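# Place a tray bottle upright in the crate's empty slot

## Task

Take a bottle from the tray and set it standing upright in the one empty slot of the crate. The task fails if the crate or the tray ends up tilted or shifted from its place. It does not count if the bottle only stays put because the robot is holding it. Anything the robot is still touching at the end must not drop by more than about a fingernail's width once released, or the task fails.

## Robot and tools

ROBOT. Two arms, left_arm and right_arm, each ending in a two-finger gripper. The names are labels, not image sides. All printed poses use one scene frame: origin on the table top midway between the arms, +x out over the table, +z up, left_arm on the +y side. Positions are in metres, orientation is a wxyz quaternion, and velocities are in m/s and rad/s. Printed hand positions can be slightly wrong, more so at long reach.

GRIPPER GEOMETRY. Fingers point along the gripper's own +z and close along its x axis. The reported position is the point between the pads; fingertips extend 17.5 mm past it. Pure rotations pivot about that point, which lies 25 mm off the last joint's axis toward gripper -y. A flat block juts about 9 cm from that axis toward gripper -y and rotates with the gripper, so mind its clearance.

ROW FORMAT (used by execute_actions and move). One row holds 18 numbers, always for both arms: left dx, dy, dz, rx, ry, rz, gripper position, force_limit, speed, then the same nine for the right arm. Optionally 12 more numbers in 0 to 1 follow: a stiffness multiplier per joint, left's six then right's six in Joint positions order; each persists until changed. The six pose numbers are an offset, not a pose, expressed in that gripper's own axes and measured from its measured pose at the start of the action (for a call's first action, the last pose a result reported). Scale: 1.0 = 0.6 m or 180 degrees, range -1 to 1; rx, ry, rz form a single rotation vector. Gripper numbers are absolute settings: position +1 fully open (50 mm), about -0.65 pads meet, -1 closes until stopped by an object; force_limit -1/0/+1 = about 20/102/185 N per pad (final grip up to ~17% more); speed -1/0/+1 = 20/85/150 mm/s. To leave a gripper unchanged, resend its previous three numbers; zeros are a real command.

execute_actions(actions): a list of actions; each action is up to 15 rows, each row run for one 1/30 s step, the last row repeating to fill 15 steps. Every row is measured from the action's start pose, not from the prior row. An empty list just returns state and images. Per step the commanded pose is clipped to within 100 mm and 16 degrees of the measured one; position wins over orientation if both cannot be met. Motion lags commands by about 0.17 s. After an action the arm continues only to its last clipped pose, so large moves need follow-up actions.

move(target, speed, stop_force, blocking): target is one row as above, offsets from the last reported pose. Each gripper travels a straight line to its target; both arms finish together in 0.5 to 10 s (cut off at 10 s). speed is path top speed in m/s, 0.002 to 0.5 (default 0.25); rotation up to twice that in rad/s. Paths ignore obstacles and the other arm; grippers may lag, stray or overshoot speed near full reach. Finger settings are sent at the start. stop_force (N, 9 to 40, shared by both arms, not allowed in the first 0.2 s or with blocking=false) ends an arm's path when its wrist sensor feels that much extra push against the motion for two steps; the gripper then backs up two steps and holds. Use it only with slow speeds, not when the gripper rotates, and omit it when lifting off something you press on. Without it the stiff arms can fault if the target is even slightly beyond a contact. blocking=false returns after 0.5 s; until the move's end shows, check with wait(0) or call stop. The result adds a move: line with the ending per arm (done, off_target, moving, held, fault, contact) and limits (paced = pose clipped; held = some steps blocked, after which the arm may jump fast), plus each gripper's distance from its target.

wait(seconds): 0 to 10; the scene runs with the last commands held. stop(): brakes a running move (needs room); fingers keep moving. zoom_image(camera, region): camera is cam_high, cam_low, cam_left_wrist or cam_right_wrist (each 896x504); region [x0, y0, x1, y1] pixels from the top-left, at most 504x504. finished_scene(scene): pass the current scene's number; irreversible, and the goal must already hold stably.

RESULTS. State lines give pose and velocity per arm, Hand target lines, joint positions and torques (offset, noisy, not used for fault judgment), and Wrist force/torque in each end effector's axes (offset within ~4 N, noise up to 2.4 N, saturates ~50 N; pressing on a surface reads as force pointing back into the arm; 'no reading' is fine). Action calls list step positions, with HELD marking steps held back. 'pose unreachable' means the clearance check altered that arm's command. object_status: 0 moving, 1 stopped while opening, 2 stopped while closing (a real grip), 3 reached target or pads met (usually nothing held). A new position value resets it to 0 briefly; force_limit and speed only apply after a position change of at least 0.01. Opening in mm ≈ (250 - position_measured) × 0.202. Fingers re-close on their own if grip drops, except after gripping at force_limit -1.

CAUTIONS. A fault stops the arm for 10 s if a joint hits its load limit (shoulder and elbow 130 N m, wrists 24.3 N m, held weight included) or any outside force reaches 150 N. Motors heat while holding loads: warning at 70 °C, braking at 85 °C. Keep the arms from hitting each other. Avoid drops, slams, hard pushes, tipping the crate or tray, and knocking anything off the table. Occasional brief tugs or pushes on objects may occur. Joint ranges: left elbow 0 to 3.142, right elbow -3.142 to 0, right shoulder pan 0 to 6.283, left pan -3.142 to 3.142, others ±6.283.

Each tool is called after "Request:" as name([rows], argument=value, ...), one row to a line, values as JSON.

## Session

Request:
execute_actions(actions=[])

Scene clock: 0.00 s.
left_arm: end_effector_position=(+0.2990, +0.4435, +0.3622) position_measured=3 object_status=3 end_effector_quat_wxyz=(-0.495, +0.753, +0.434, -0.019) end_effector_velocity=(-0.000, +0.000, -0.000) end_effector_angular_velocity=(+0.001, +0.000, +0.001) | right_arm: end_effector_position=(+0.4472, -0.5730, +0.1617) position_measured=3 object_status=3 end_effector_quat_wxyz=(+0.365, +0.037, +0.844, +0.391) end_effector_velocity=(-0.001, +0.000, -0.001) end_effector_angular_velocity=(+0.000, +0.001, +0.001)
Joint positions: left_arm=[-0.613 -1.537  1.592 -0.63  -1.215 -0.264] | right_arm=[ 2.315 -1.702 -2.344 -0.463  2.689 -2.054]
Joint velocities: left_arm=[ 0.001  0.     0.     0.     0.    -0.   ] | right_arm=[-0.    -0.    -0.002  0.    -0.    -0.001]
Joint torques (N m, as the arm reports them, + toward a larger angle): no reading
Wrist force (N, on the end effector, along its own x y z axes, offset not removed): no reading
Wrist torque (N m, same axes, about the end effector's origin, offset not removed): no reading
Hand target (left_arm): +0.299, +0.444, +0.362; -0.495, +0.753, +0.434, -0.019
Hand target (right_arm): +0.447, -0.573, +0.162; +0.365, +0.037, +0.844, +0.391
Joint stiffness scale: left_arm=[1. 1. 1. 1. 1. 1.] | right_arm=[1. 1. 1. 1. 1. 1.]

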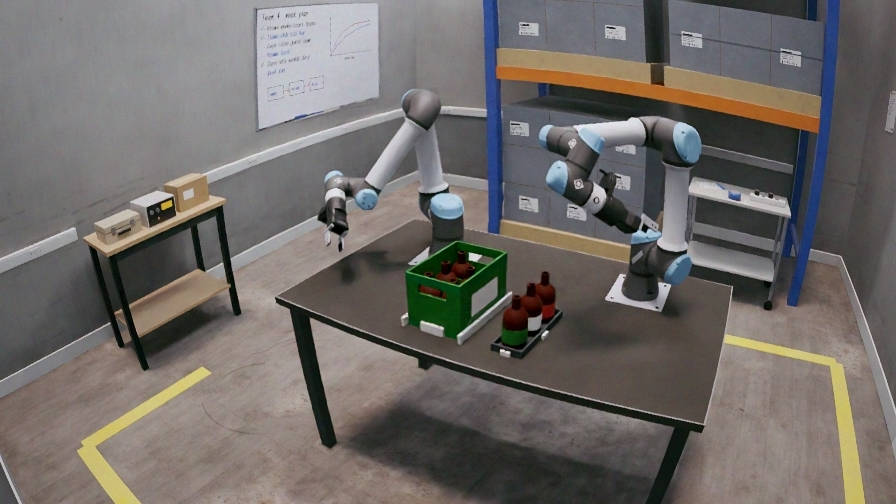

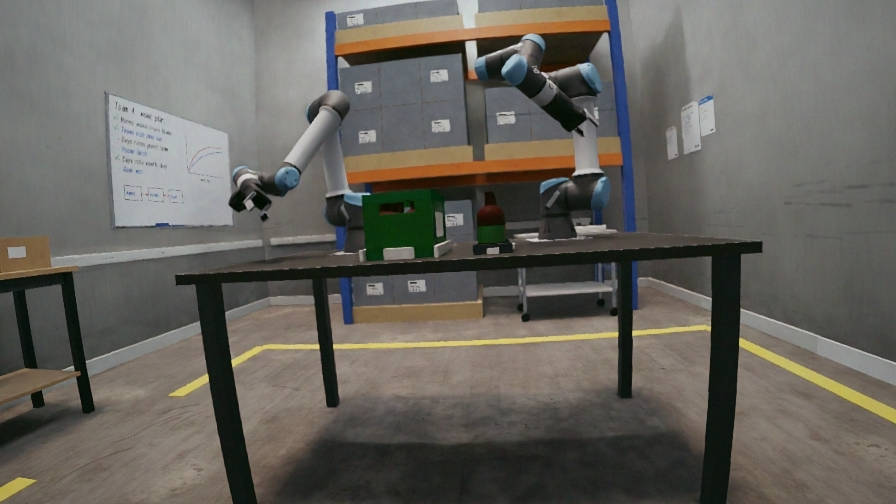

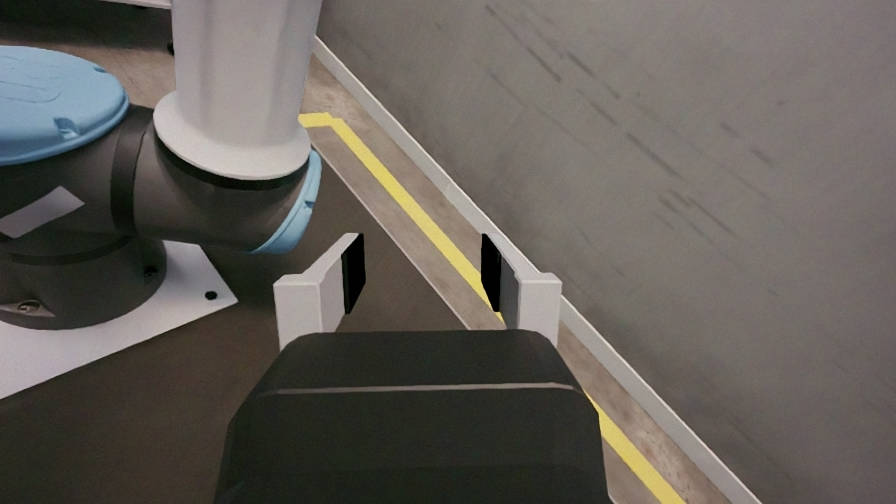

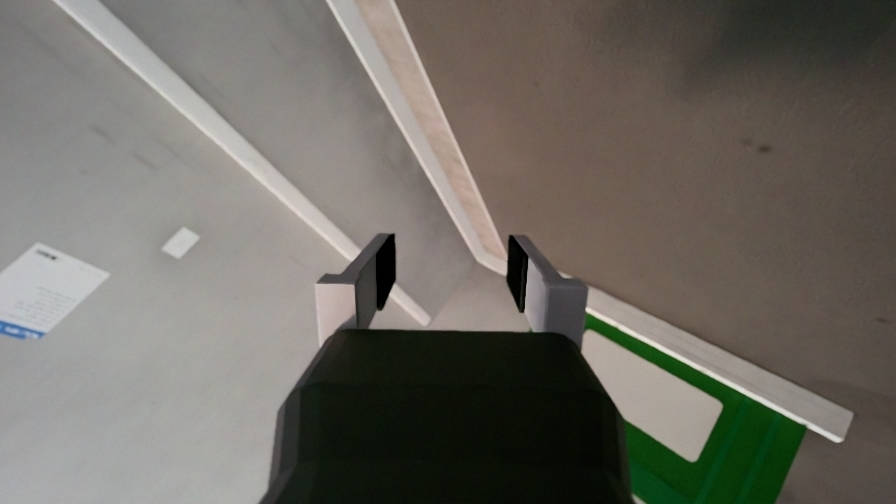

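Request:
move(target=[-0.354,0.371,-0.325,-0.015,-0.392,-0.597,1,-0.5,0,0,0,0,0,0,0,1,0,0], speed=0.35)

Scene clock: 8.90 s.
left_arm: end_effector_position=(+0.3977, +0.1287, +0.2076) position_measured=3 object_status=3 end_effector_quat_wxyz=(-0.001, +0.000, +1.000, -0.000) end_effector_velocity=(+0.001, -0.001, -0.001) end_effector_angular_velocity=(+0.003, -0.006, +0.006) | right_arm: end_effector_position=(+0.4472, -0.5730, +0.1617) position_measured=3 object_status=3 end_effector_quat_wxyz=(+0.365, +0.037, +0.844, +0.391) end_effector_velocity=(-0.000, +0.000, -0.000) end_effector_angular_velocity=(-0.000, -0.000, +0.000)
Joint positions: left_arm=[-0.818 -1.617  1.893 -1.845 -1.572 -2.369] | right_arm=[ 2.315 -1.702 -2.344 -0.463  2.689 -2.054]
Joint velocities: left_arm=[-0.004  0.001  0.002 -0.005  0.006 -0.01 ] | right_arm=[ 0.    -0.    -0.     0.     0.    -0.001]
Joint torques (N m, as the arm reports them, + toward a larger angle): left_arm=[ -1.22 -24.08 -20.17  -3.45   0.38  -0.84] | right_arm=[-0.1  26.85 19.13  3.17  2.19 -0.04]
Wrist force (N, on the end effector, along its own x y z axes, offset not removed): left_arm=[-0.2 1.6 0.7] | right_arm=[1.3 -0.2 0.6]
Wrist torque (N m, same axes, about the end effector's origin, offset not removed): left_arm=[0.40 0.21 0.13] | right_arm=[0.19 -0.32 0.06]
Hand target (left_arm): +0.397, +0.129, +0.207; -0.000, +0.000, +1.000, +0.001
Hand target (right_arm): +0.447, -0.573, +0.162; +0.365, +0.037, +0.844, +0.391
Off the commanded pose (left_arm): 0.001 m, 0 deg.
Off the commanded pose (right_arm): 0.000 m, 0 deg.
Joint stiffness scale: left_arm=[1. 1. 1. 1. 1. 1.] | right_arm=[1. 1. 1. 1. 1. 1.]
move: done

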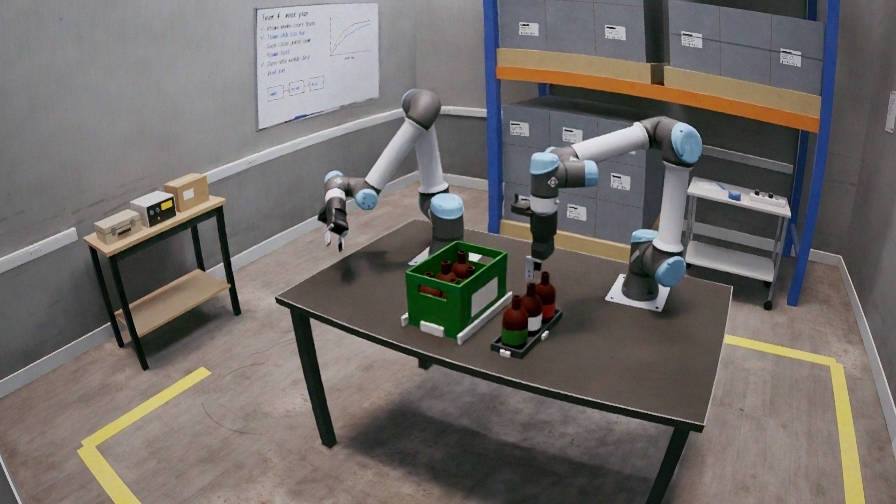

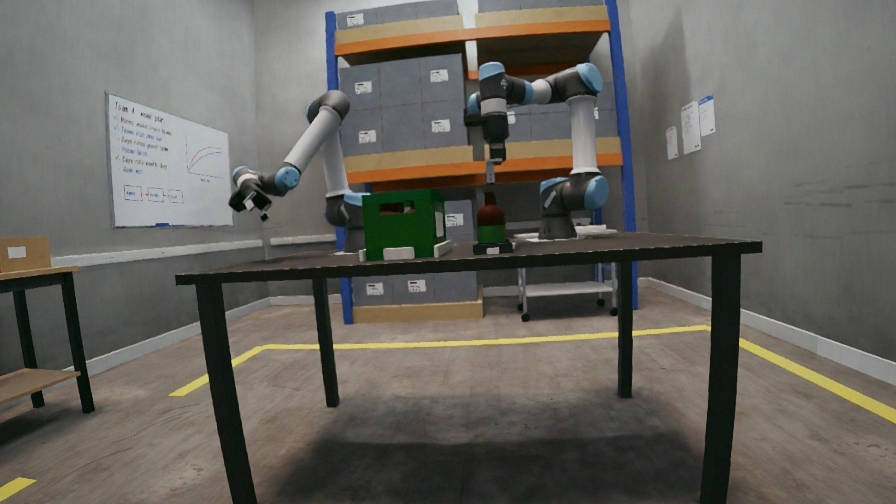

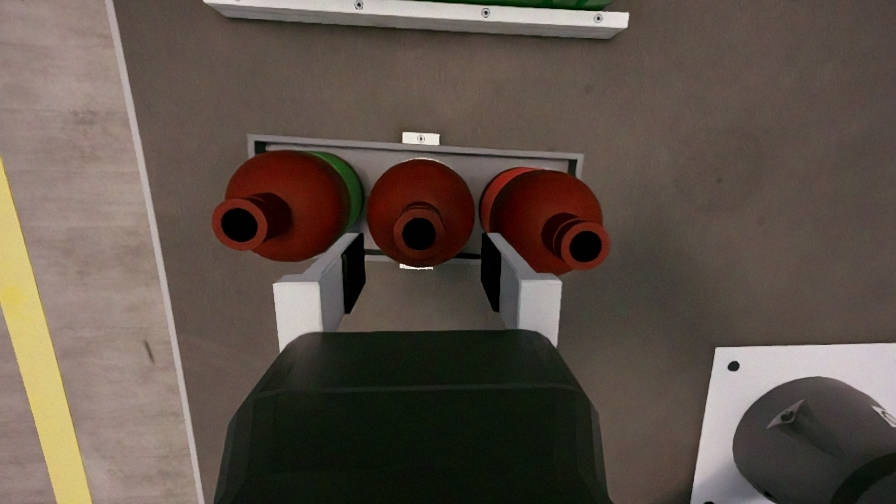

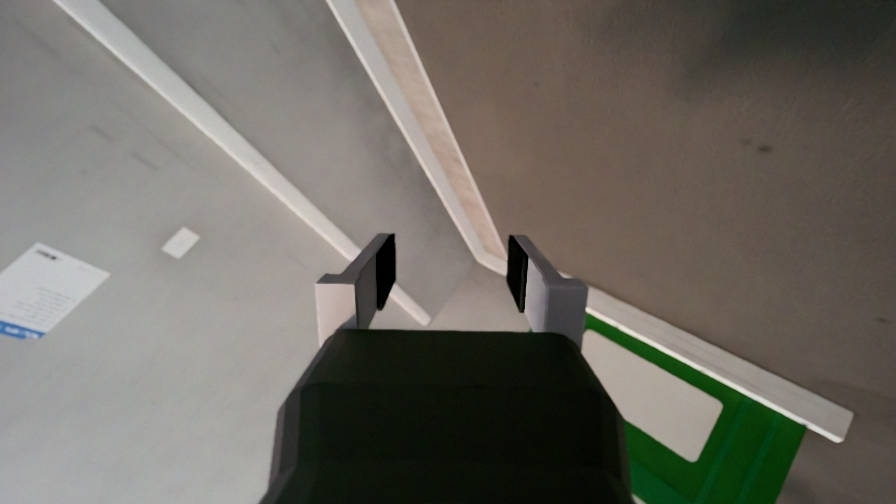

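Request:
move(target=[-0.002,-0.004,0.104,0,0,0,1,-0.5,0,0,0,0,0,0,0,1,0,0], speed=0.1)

Request:
move(target=[0,0,0,0,0,0,-1,-0.5,0,0,0,0,0,0,0,1,0,0])

Request:
move(target=[0,0,-0.34,0,0,0,-1,-0.5,0,0,0,0,0,0,0,1,0,0])

Request:
move(target=[0.14,-0.325,0,0,0,0,-1,-0.5,0,0,0,0,0,0,0,1,0,0])

Scene clock: 13.37 s.
left_arm: end_effector_position=(+0.4002, +0.1264, +0.1475) position_measured=3 object_status=3 end_effector_quat_wxyz=(+0.001, -0.000, +1.000, -0.001) end_effector_velocity=(+0.001, -0.001, +0.002) end_effector_angular_velocity=(-0.006, -0.007, -0.000) | right_arm: end_effector_position=(+0.4472, -0.5730, +0.1617) position_measured=3 object_status=3 end_effector_quat_wxyz=(+0.365, +0.037, +0.844, +0.391) end_effector_velocity=(+0.000, -0.000, +0.000) end_effector_angular_velocity=(-0.002, -0.002, +0.001)
Joint positions: left_arm=[-0.818 -1.558  2.    -2.015 -1.571 -2.37 ] | right_arm=[ 2.315 -1.702 -2.344 -0.463  2.689 -2.054]
Joint velocities: left_arm=[-0.    -0.003  0.001 -0.007  0.001 -0.   ] | right_arm=[ 0.     0.     0.     0.     0.    -0.002]
Joint torques (N m, as the arm reports them, + toward a larger angle): left_arm=[  0.14 -21.37 -19.16  -4.04  -0.34  -0.3 ] | right_arm=[ 0.54 27.57 18.56  3.12  2.19 -0.11]
Wrist force (N, on the end effector, along its own x y z axes, offset not removed): left_arm=[-1.5 2.5 -0.4] | right_arm=[0.3 -0.3 0.5]
Wrist torque (N m, same axes, about the end effector's origin, offset not removed): left_arm=[0.44 0.46 0.07] | right_arm=[0.17 -0.07 0.12]
Hand target (left_arm): +0.399, +0.126, +0.145; -0.001, +0.000, +1.000, -0.000
Hand target (right_arm): +0.447, -0.573, +0.162; +0.365, +0.037, +0.844, +0.391
Off the commanded pose (left_arm): 0.003 m, 0 deg.
Off the commanded pose (right_arm): 0.000 m, 0 deg.
Joint stiffness scale: left_arm=[1. 1. 1. 1. 1. 1.] | right_arm=[1. 1. 1. 1. 1. 1.]
move: done

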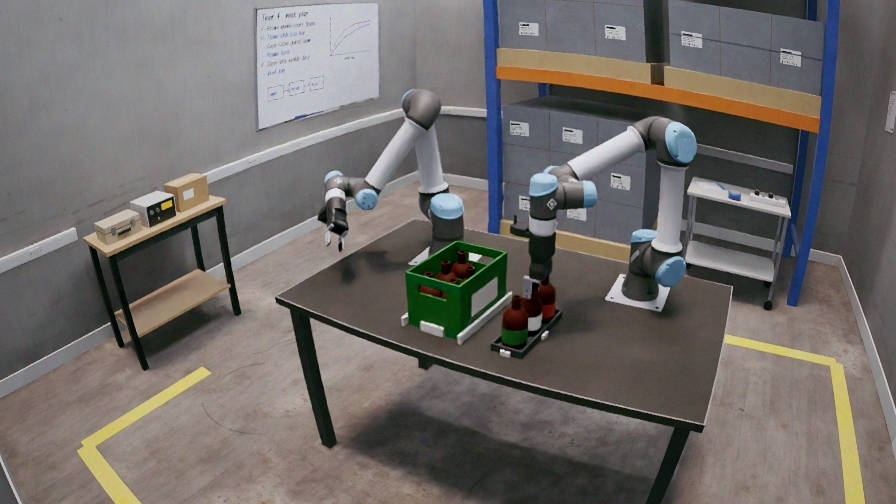

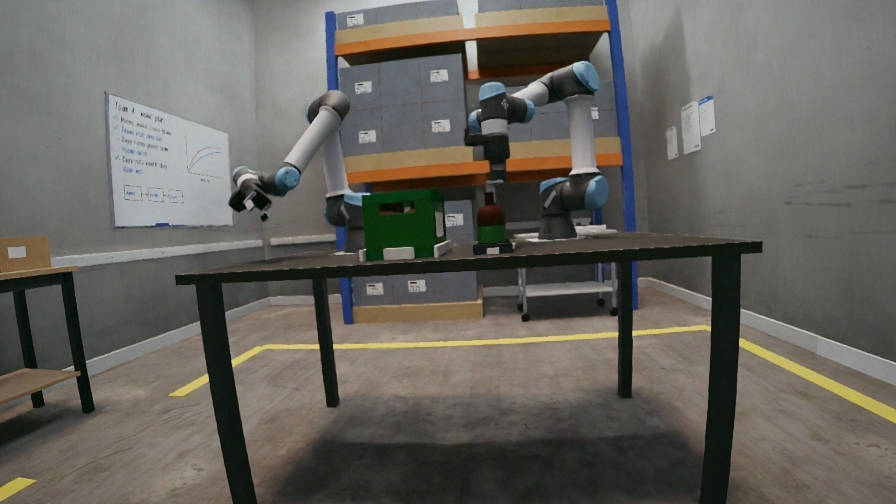

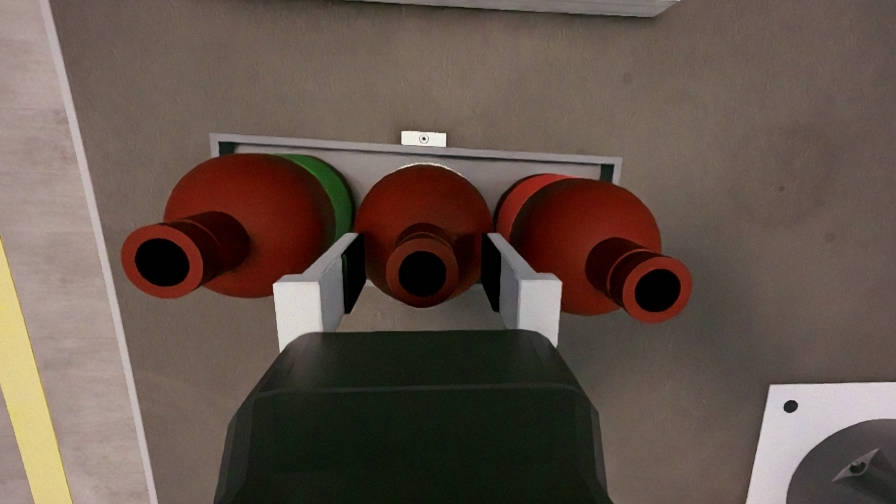

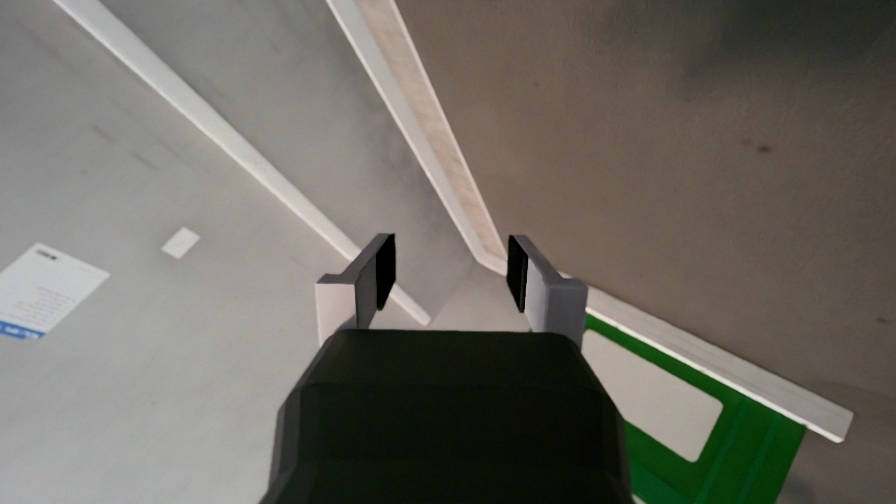

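Scene clock: 13.90 s.
left_arm: end_effector_position=(+0.4002, +0.1263, +0.1475) position_measured=128 object_status=2 end_effector_quat_wxyz=(+0.001, -0.000, +1.000, -0.001) end_effector_velocity=(+0.000, +0.000, -0.000) end_effector_angular_velocity=(+0.000, -0.000, +0.001) | right_arm: end_effector_position=(+0.4472, -0.5730, +0.1617) position_measured=3 object_status=3 end_effector_quat_wxyz=(+0.365, +0.037, +0.844, +0.391) end_effector_velocity=(-0.000, +0.000, -0.000) end_effector_angular_velocity=(+0.001, +0.002, -0.001)
Joint positions: left_arm=[-0.818 -1.558  2.    -2.015 -1.571 -2.37 ] | right_arm=[ 2.315 -1.702 -2.344 -0.463  2.689 -2.054]
Joint velocities: left_arm=[ 0. -0.  0. -0.  0. -0.] | right_arm=[ 0.     0.    -0.001 -0.    -0.001  0.001]
Joint torques (N m, as the arm reports them, + toward a larger angle): left_arm=[  1.44 -23.53 -21.9   -3.11   0.15  -0.11] | right_arm=[ 1.18 27.1  18.1   3.13  2.28  0.1 ]
Wrist force (N, on the end effector, along its own x y z axes, offset not removed): left_arm=[0.6 3.2 -0.1] | right_arm=[0.1 -0.8 0.0]
Wrist torque (N m, same axes, about the end effector's origin, offset not removed): left_arm=[0.66 0.26 0.03] | right_arm=[-0.01 -0.02 0.21]
Hand target (left_arm): +0.400, +0.126, +0.147; +0.001, -0.000, +1.000, -0.001
Hand target (right_arm): +0.447, -0.573, +0.162; +0.365, +0.037, +0.844, +0.391
Off the commanded pose (left_arm): 0.000 m, 0 deg.
Off the commanded pose (right_arm): 0.000 m, 0 deg.
Joint stiffness scale: left_arm=[1. 1. 1. 1. 1. 1.] | right_arm=[1. 1. 1. 1. 1. 1.]
move: done

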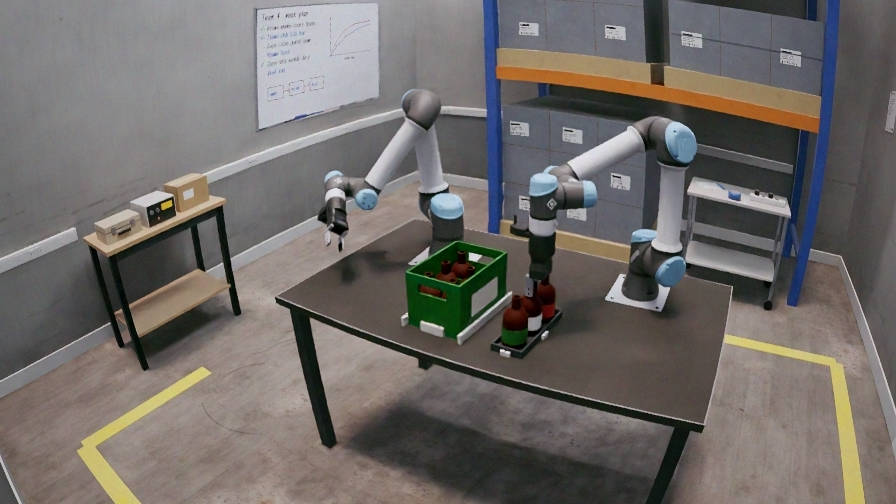

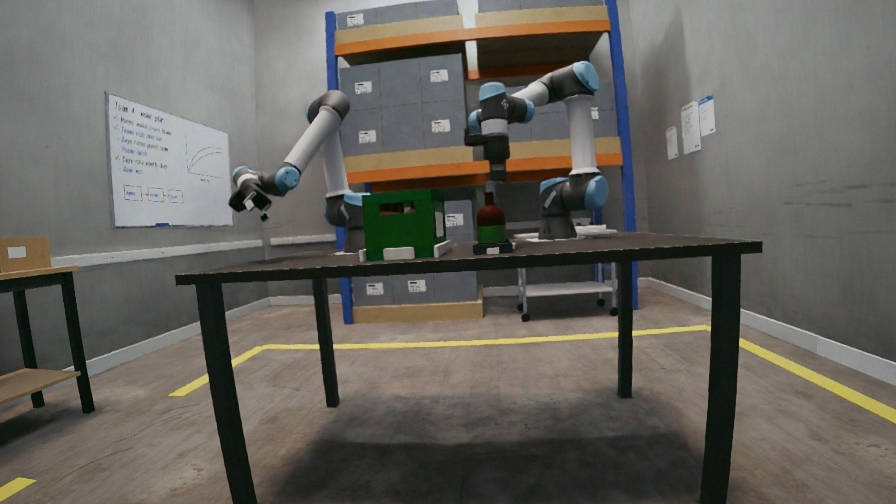

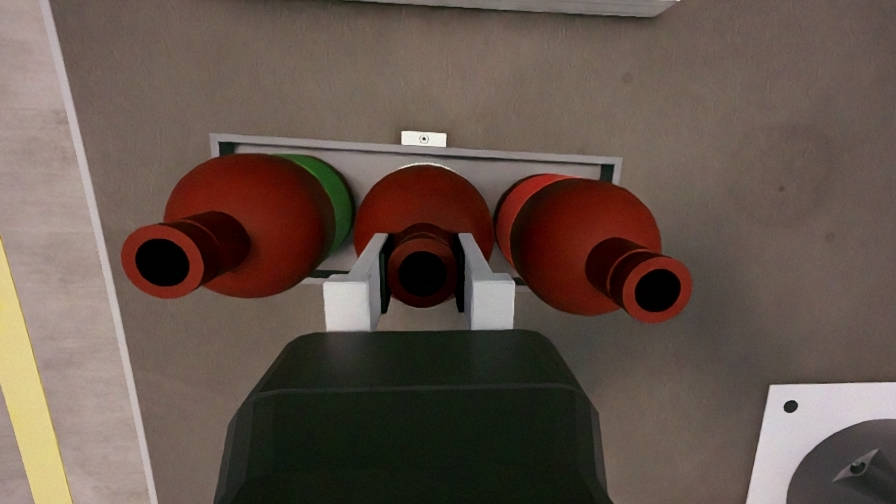

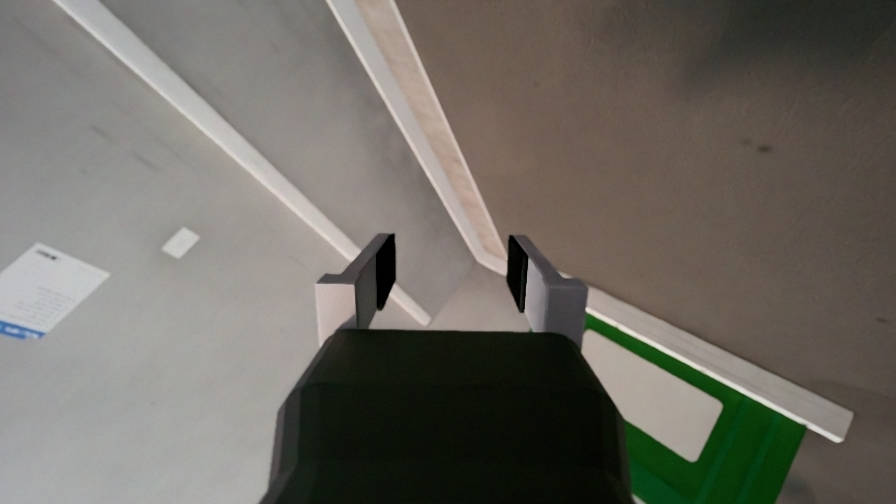

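Scene clock: 15.43 s.
left_arm: end_effector_position=(+0.3992, +0.1273, +0.3502) position_measured=128 object_status=2 end_effector_quat_wxyz=(+0.000, -0.000, +1.000, -0.001) end_effector_velocity=(+0.000, +0.000, +0.003) end_effector_angular_velocity=(-0.001, -0.000, +0.001) | right_arm: end_effector_position=(+0.4472, -0.5730, +0.1617) position_measured=3 object_status=3 end_effector_quat_wxyz=(+0.365, +0.037, +0.844, +0.391) end_effector_velocity=(+0.000, -0.000, +0.000) end_effector_angular_velocity=(-0.000, -0.000, -0.000)
Joint positions: left_arm=[-0.818 -1.645  1.553 -1.48  -1.571 -2.37 ] | right_arm=[ 2.315 -1.702 -2.344 -0.463  2.689 -2.054]
Joint velocities: left_arm=[ 0.001 -0.    -0.006  0.005 -0.001  0.   ] | right_arm=[ 0.     0.     0.001  0.    -0.     0.   ]
Joint torques (N m, as the arm reports them, + toward a larger angle): left_arm=[  0.66 -20.96 -27.19  -3.22  -0.17  -0.19] | right_arm=[ 0.14 26.72 19.25  3.02  2.29 -0.2 ]
Wrist force (N, on the end effector, along its own x y z axes, offset not removed): left_arm=[-0.1 2.7 3.6] | right_arm=[1.5 -1.0 0.1]
Wrist torque (N m, same axes, about the end effector's origin, offset not removed): left_arm=[0.66 0.12 0.02] | right_arm=[0.03 -0.29 0.12]
Hand target (left_arm): +0.400, +0.127, +0.351; +0.001, -0.000, +1.000, -0.001
Hand target (right_arm): +0.447, -0.573, +0.162; +0.365, +0.037, +0.844, +0.391
Off the commanded pose (left_arm): 0.002 m, 0 deg.
Off the commanded pose (right_arm): 0.000 m, 0 deg.
Joint stiffness scale: left_arm=[1. 1. 1. 1. 1. 1.] | right_arm=[1. 1. 1. 1. 1. 1.]
move: done

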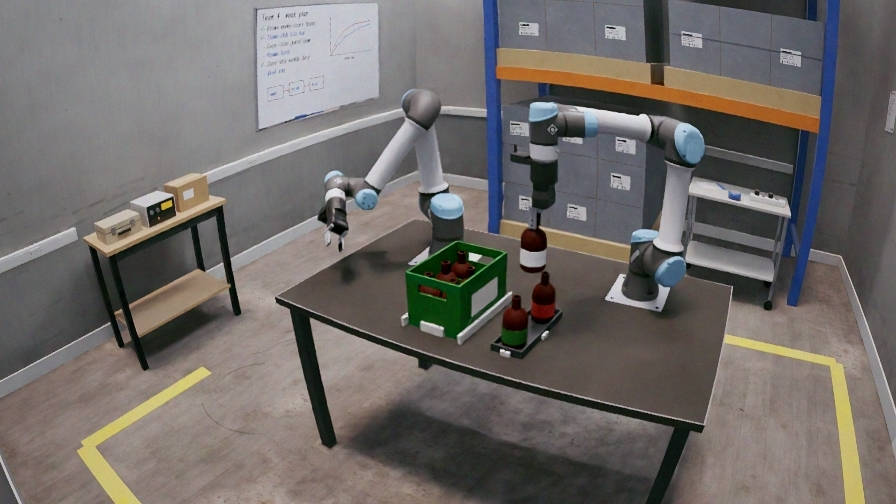

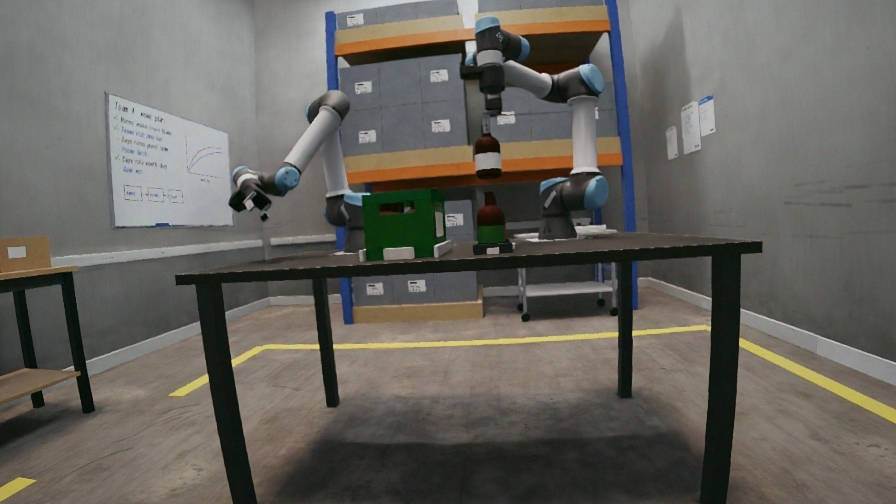

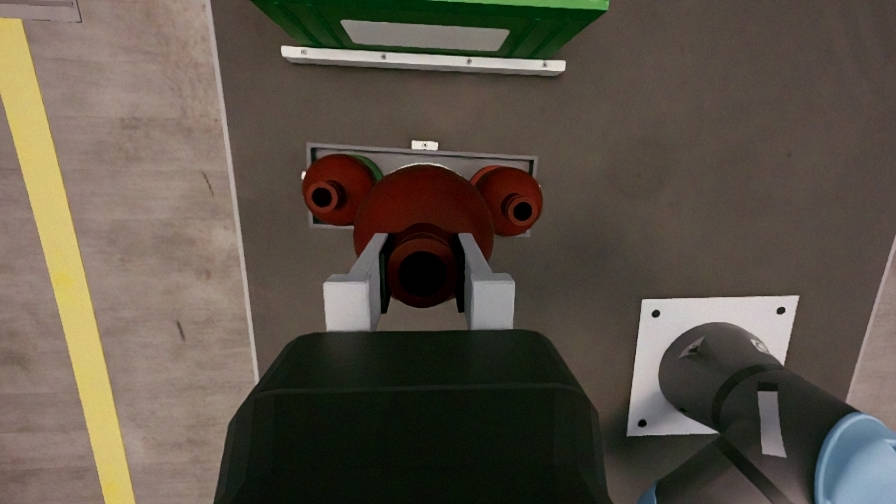

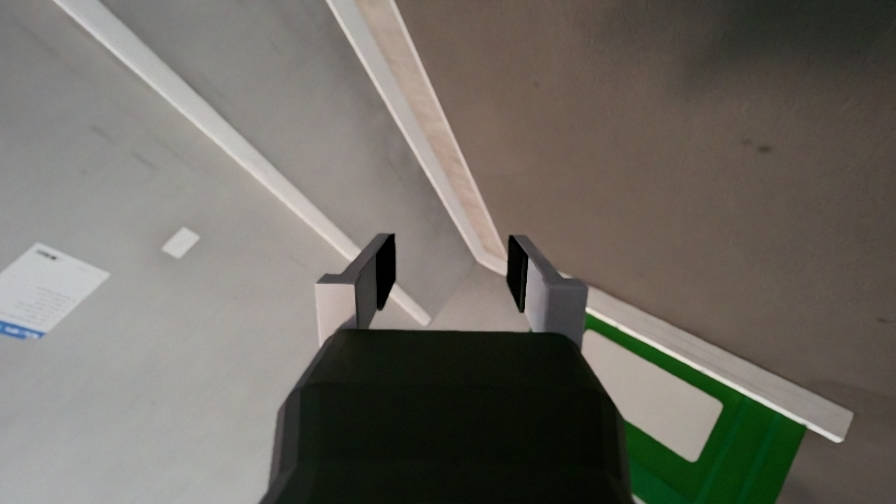

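Scene clock: 16.90 s.
left_arm: end_effector_position=(+0.3149, -0.0664, +0.3495) position_measured=128 object_status=2 end_effector_quat_wxyz=(+0.000, -0.000, +1.000, -0.000) end_effector_velocity=(-0.000, +0.000, +0.002) end_effector_angular_velocity=(-0.001, -0.001, +0.004) | right_arm: end_effector_position=(+0.4472, -0.5730, +0.1617) position_measured=3 object_status=3 end_effector_quat_wxyz=(+0.365, +0.037, +0.844, +0.391) end_effector_velocity=(-0.000, +0.000, -0.000) end_effector_angular_velocity=(+0.001, +0.000, +0.000)
Joint positions: left_arm=[-1.182 -1.487  1.395 -1.479 -1.571 -2.733] | right_arm=[ 2.315 -1.702 -2.344 -0.463  2.689 -2.054]
Joint velocities: left_arm=[-0.001 -0.002 -0.003  0.004  0.001 -0.005] | right_arm=[-0.    -0.    -0.001 -0.     0.    -0.   ]
Joint torques (N m, as the arm reports them, + toward a larger angle): left_arm=[  0.19 -28.08 -29.6   -2.54   0.48  -0.54] | right_arm=[ 0.61 27.02 17.66  3.07  2.35 -0.04]
Wrist force (N, on the end effector, along its own x y z axes, offset not removed): left_arm=[0.1 2.6 4.0] | right_arm=[1.1 -0.2 0.2]
Wrist torque (N m, same axes, about the end effector's origin, offset not removed): left_arm=[0.55 0.14 0.00] | right_arm=[0.21 -0.26 0.08]
Hand target (left_arm): +0.315, -0.068, +0.350; +0.000, -0.000, +1.000, -0.000
Hand target (right_arm): +0.447, -0.573, +0.162; +0.365, +0.037, +0.844, +0.391
Off the commanded pose (left_arm): 0.002 m, 0 deg.
Off the commanded pose (right_arm): 0.000 m, 0 deg.
Joint stiffness scale: left_arm=[1. 1. 1. 1. 1. 1.] | right_arm=[1. 1. 1. 1. 1. 1.]
move: done

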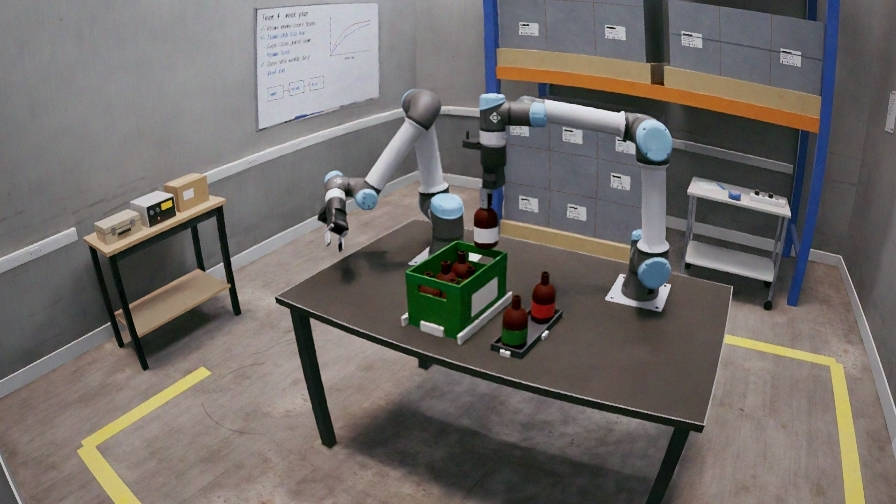

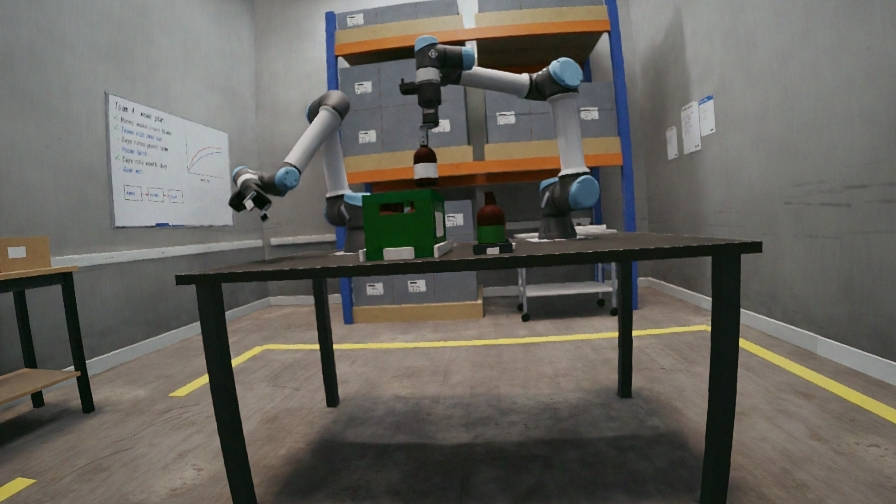

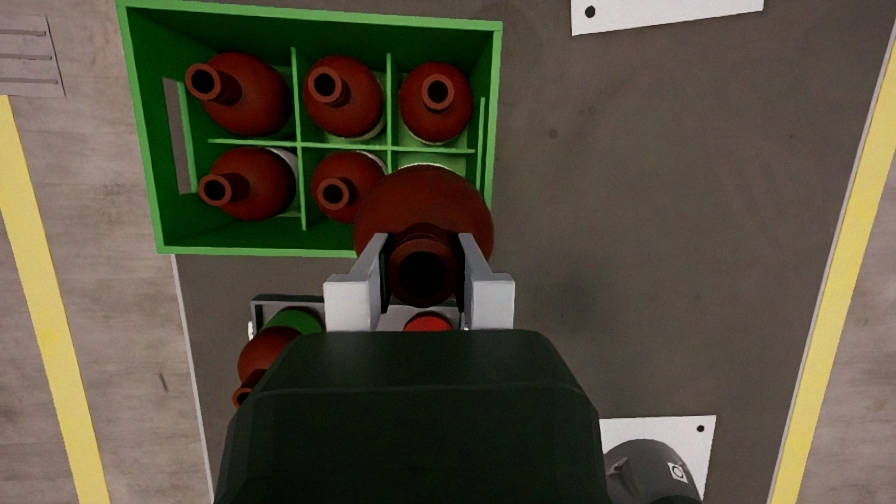

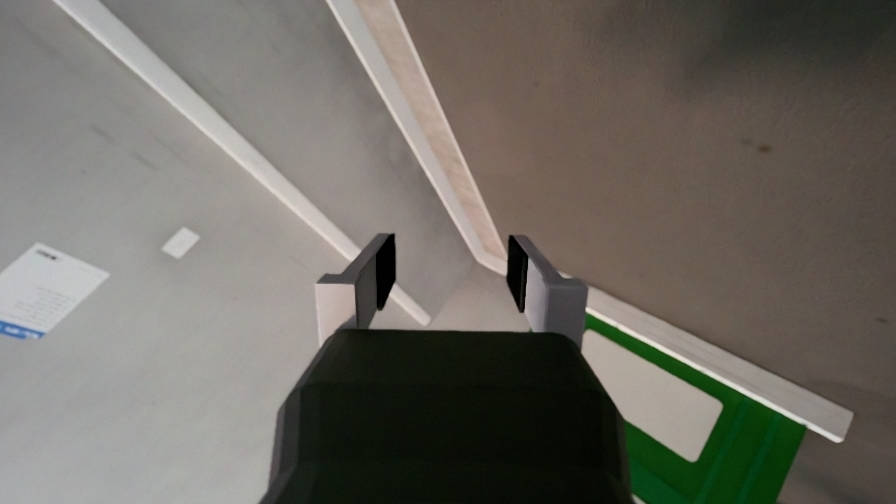

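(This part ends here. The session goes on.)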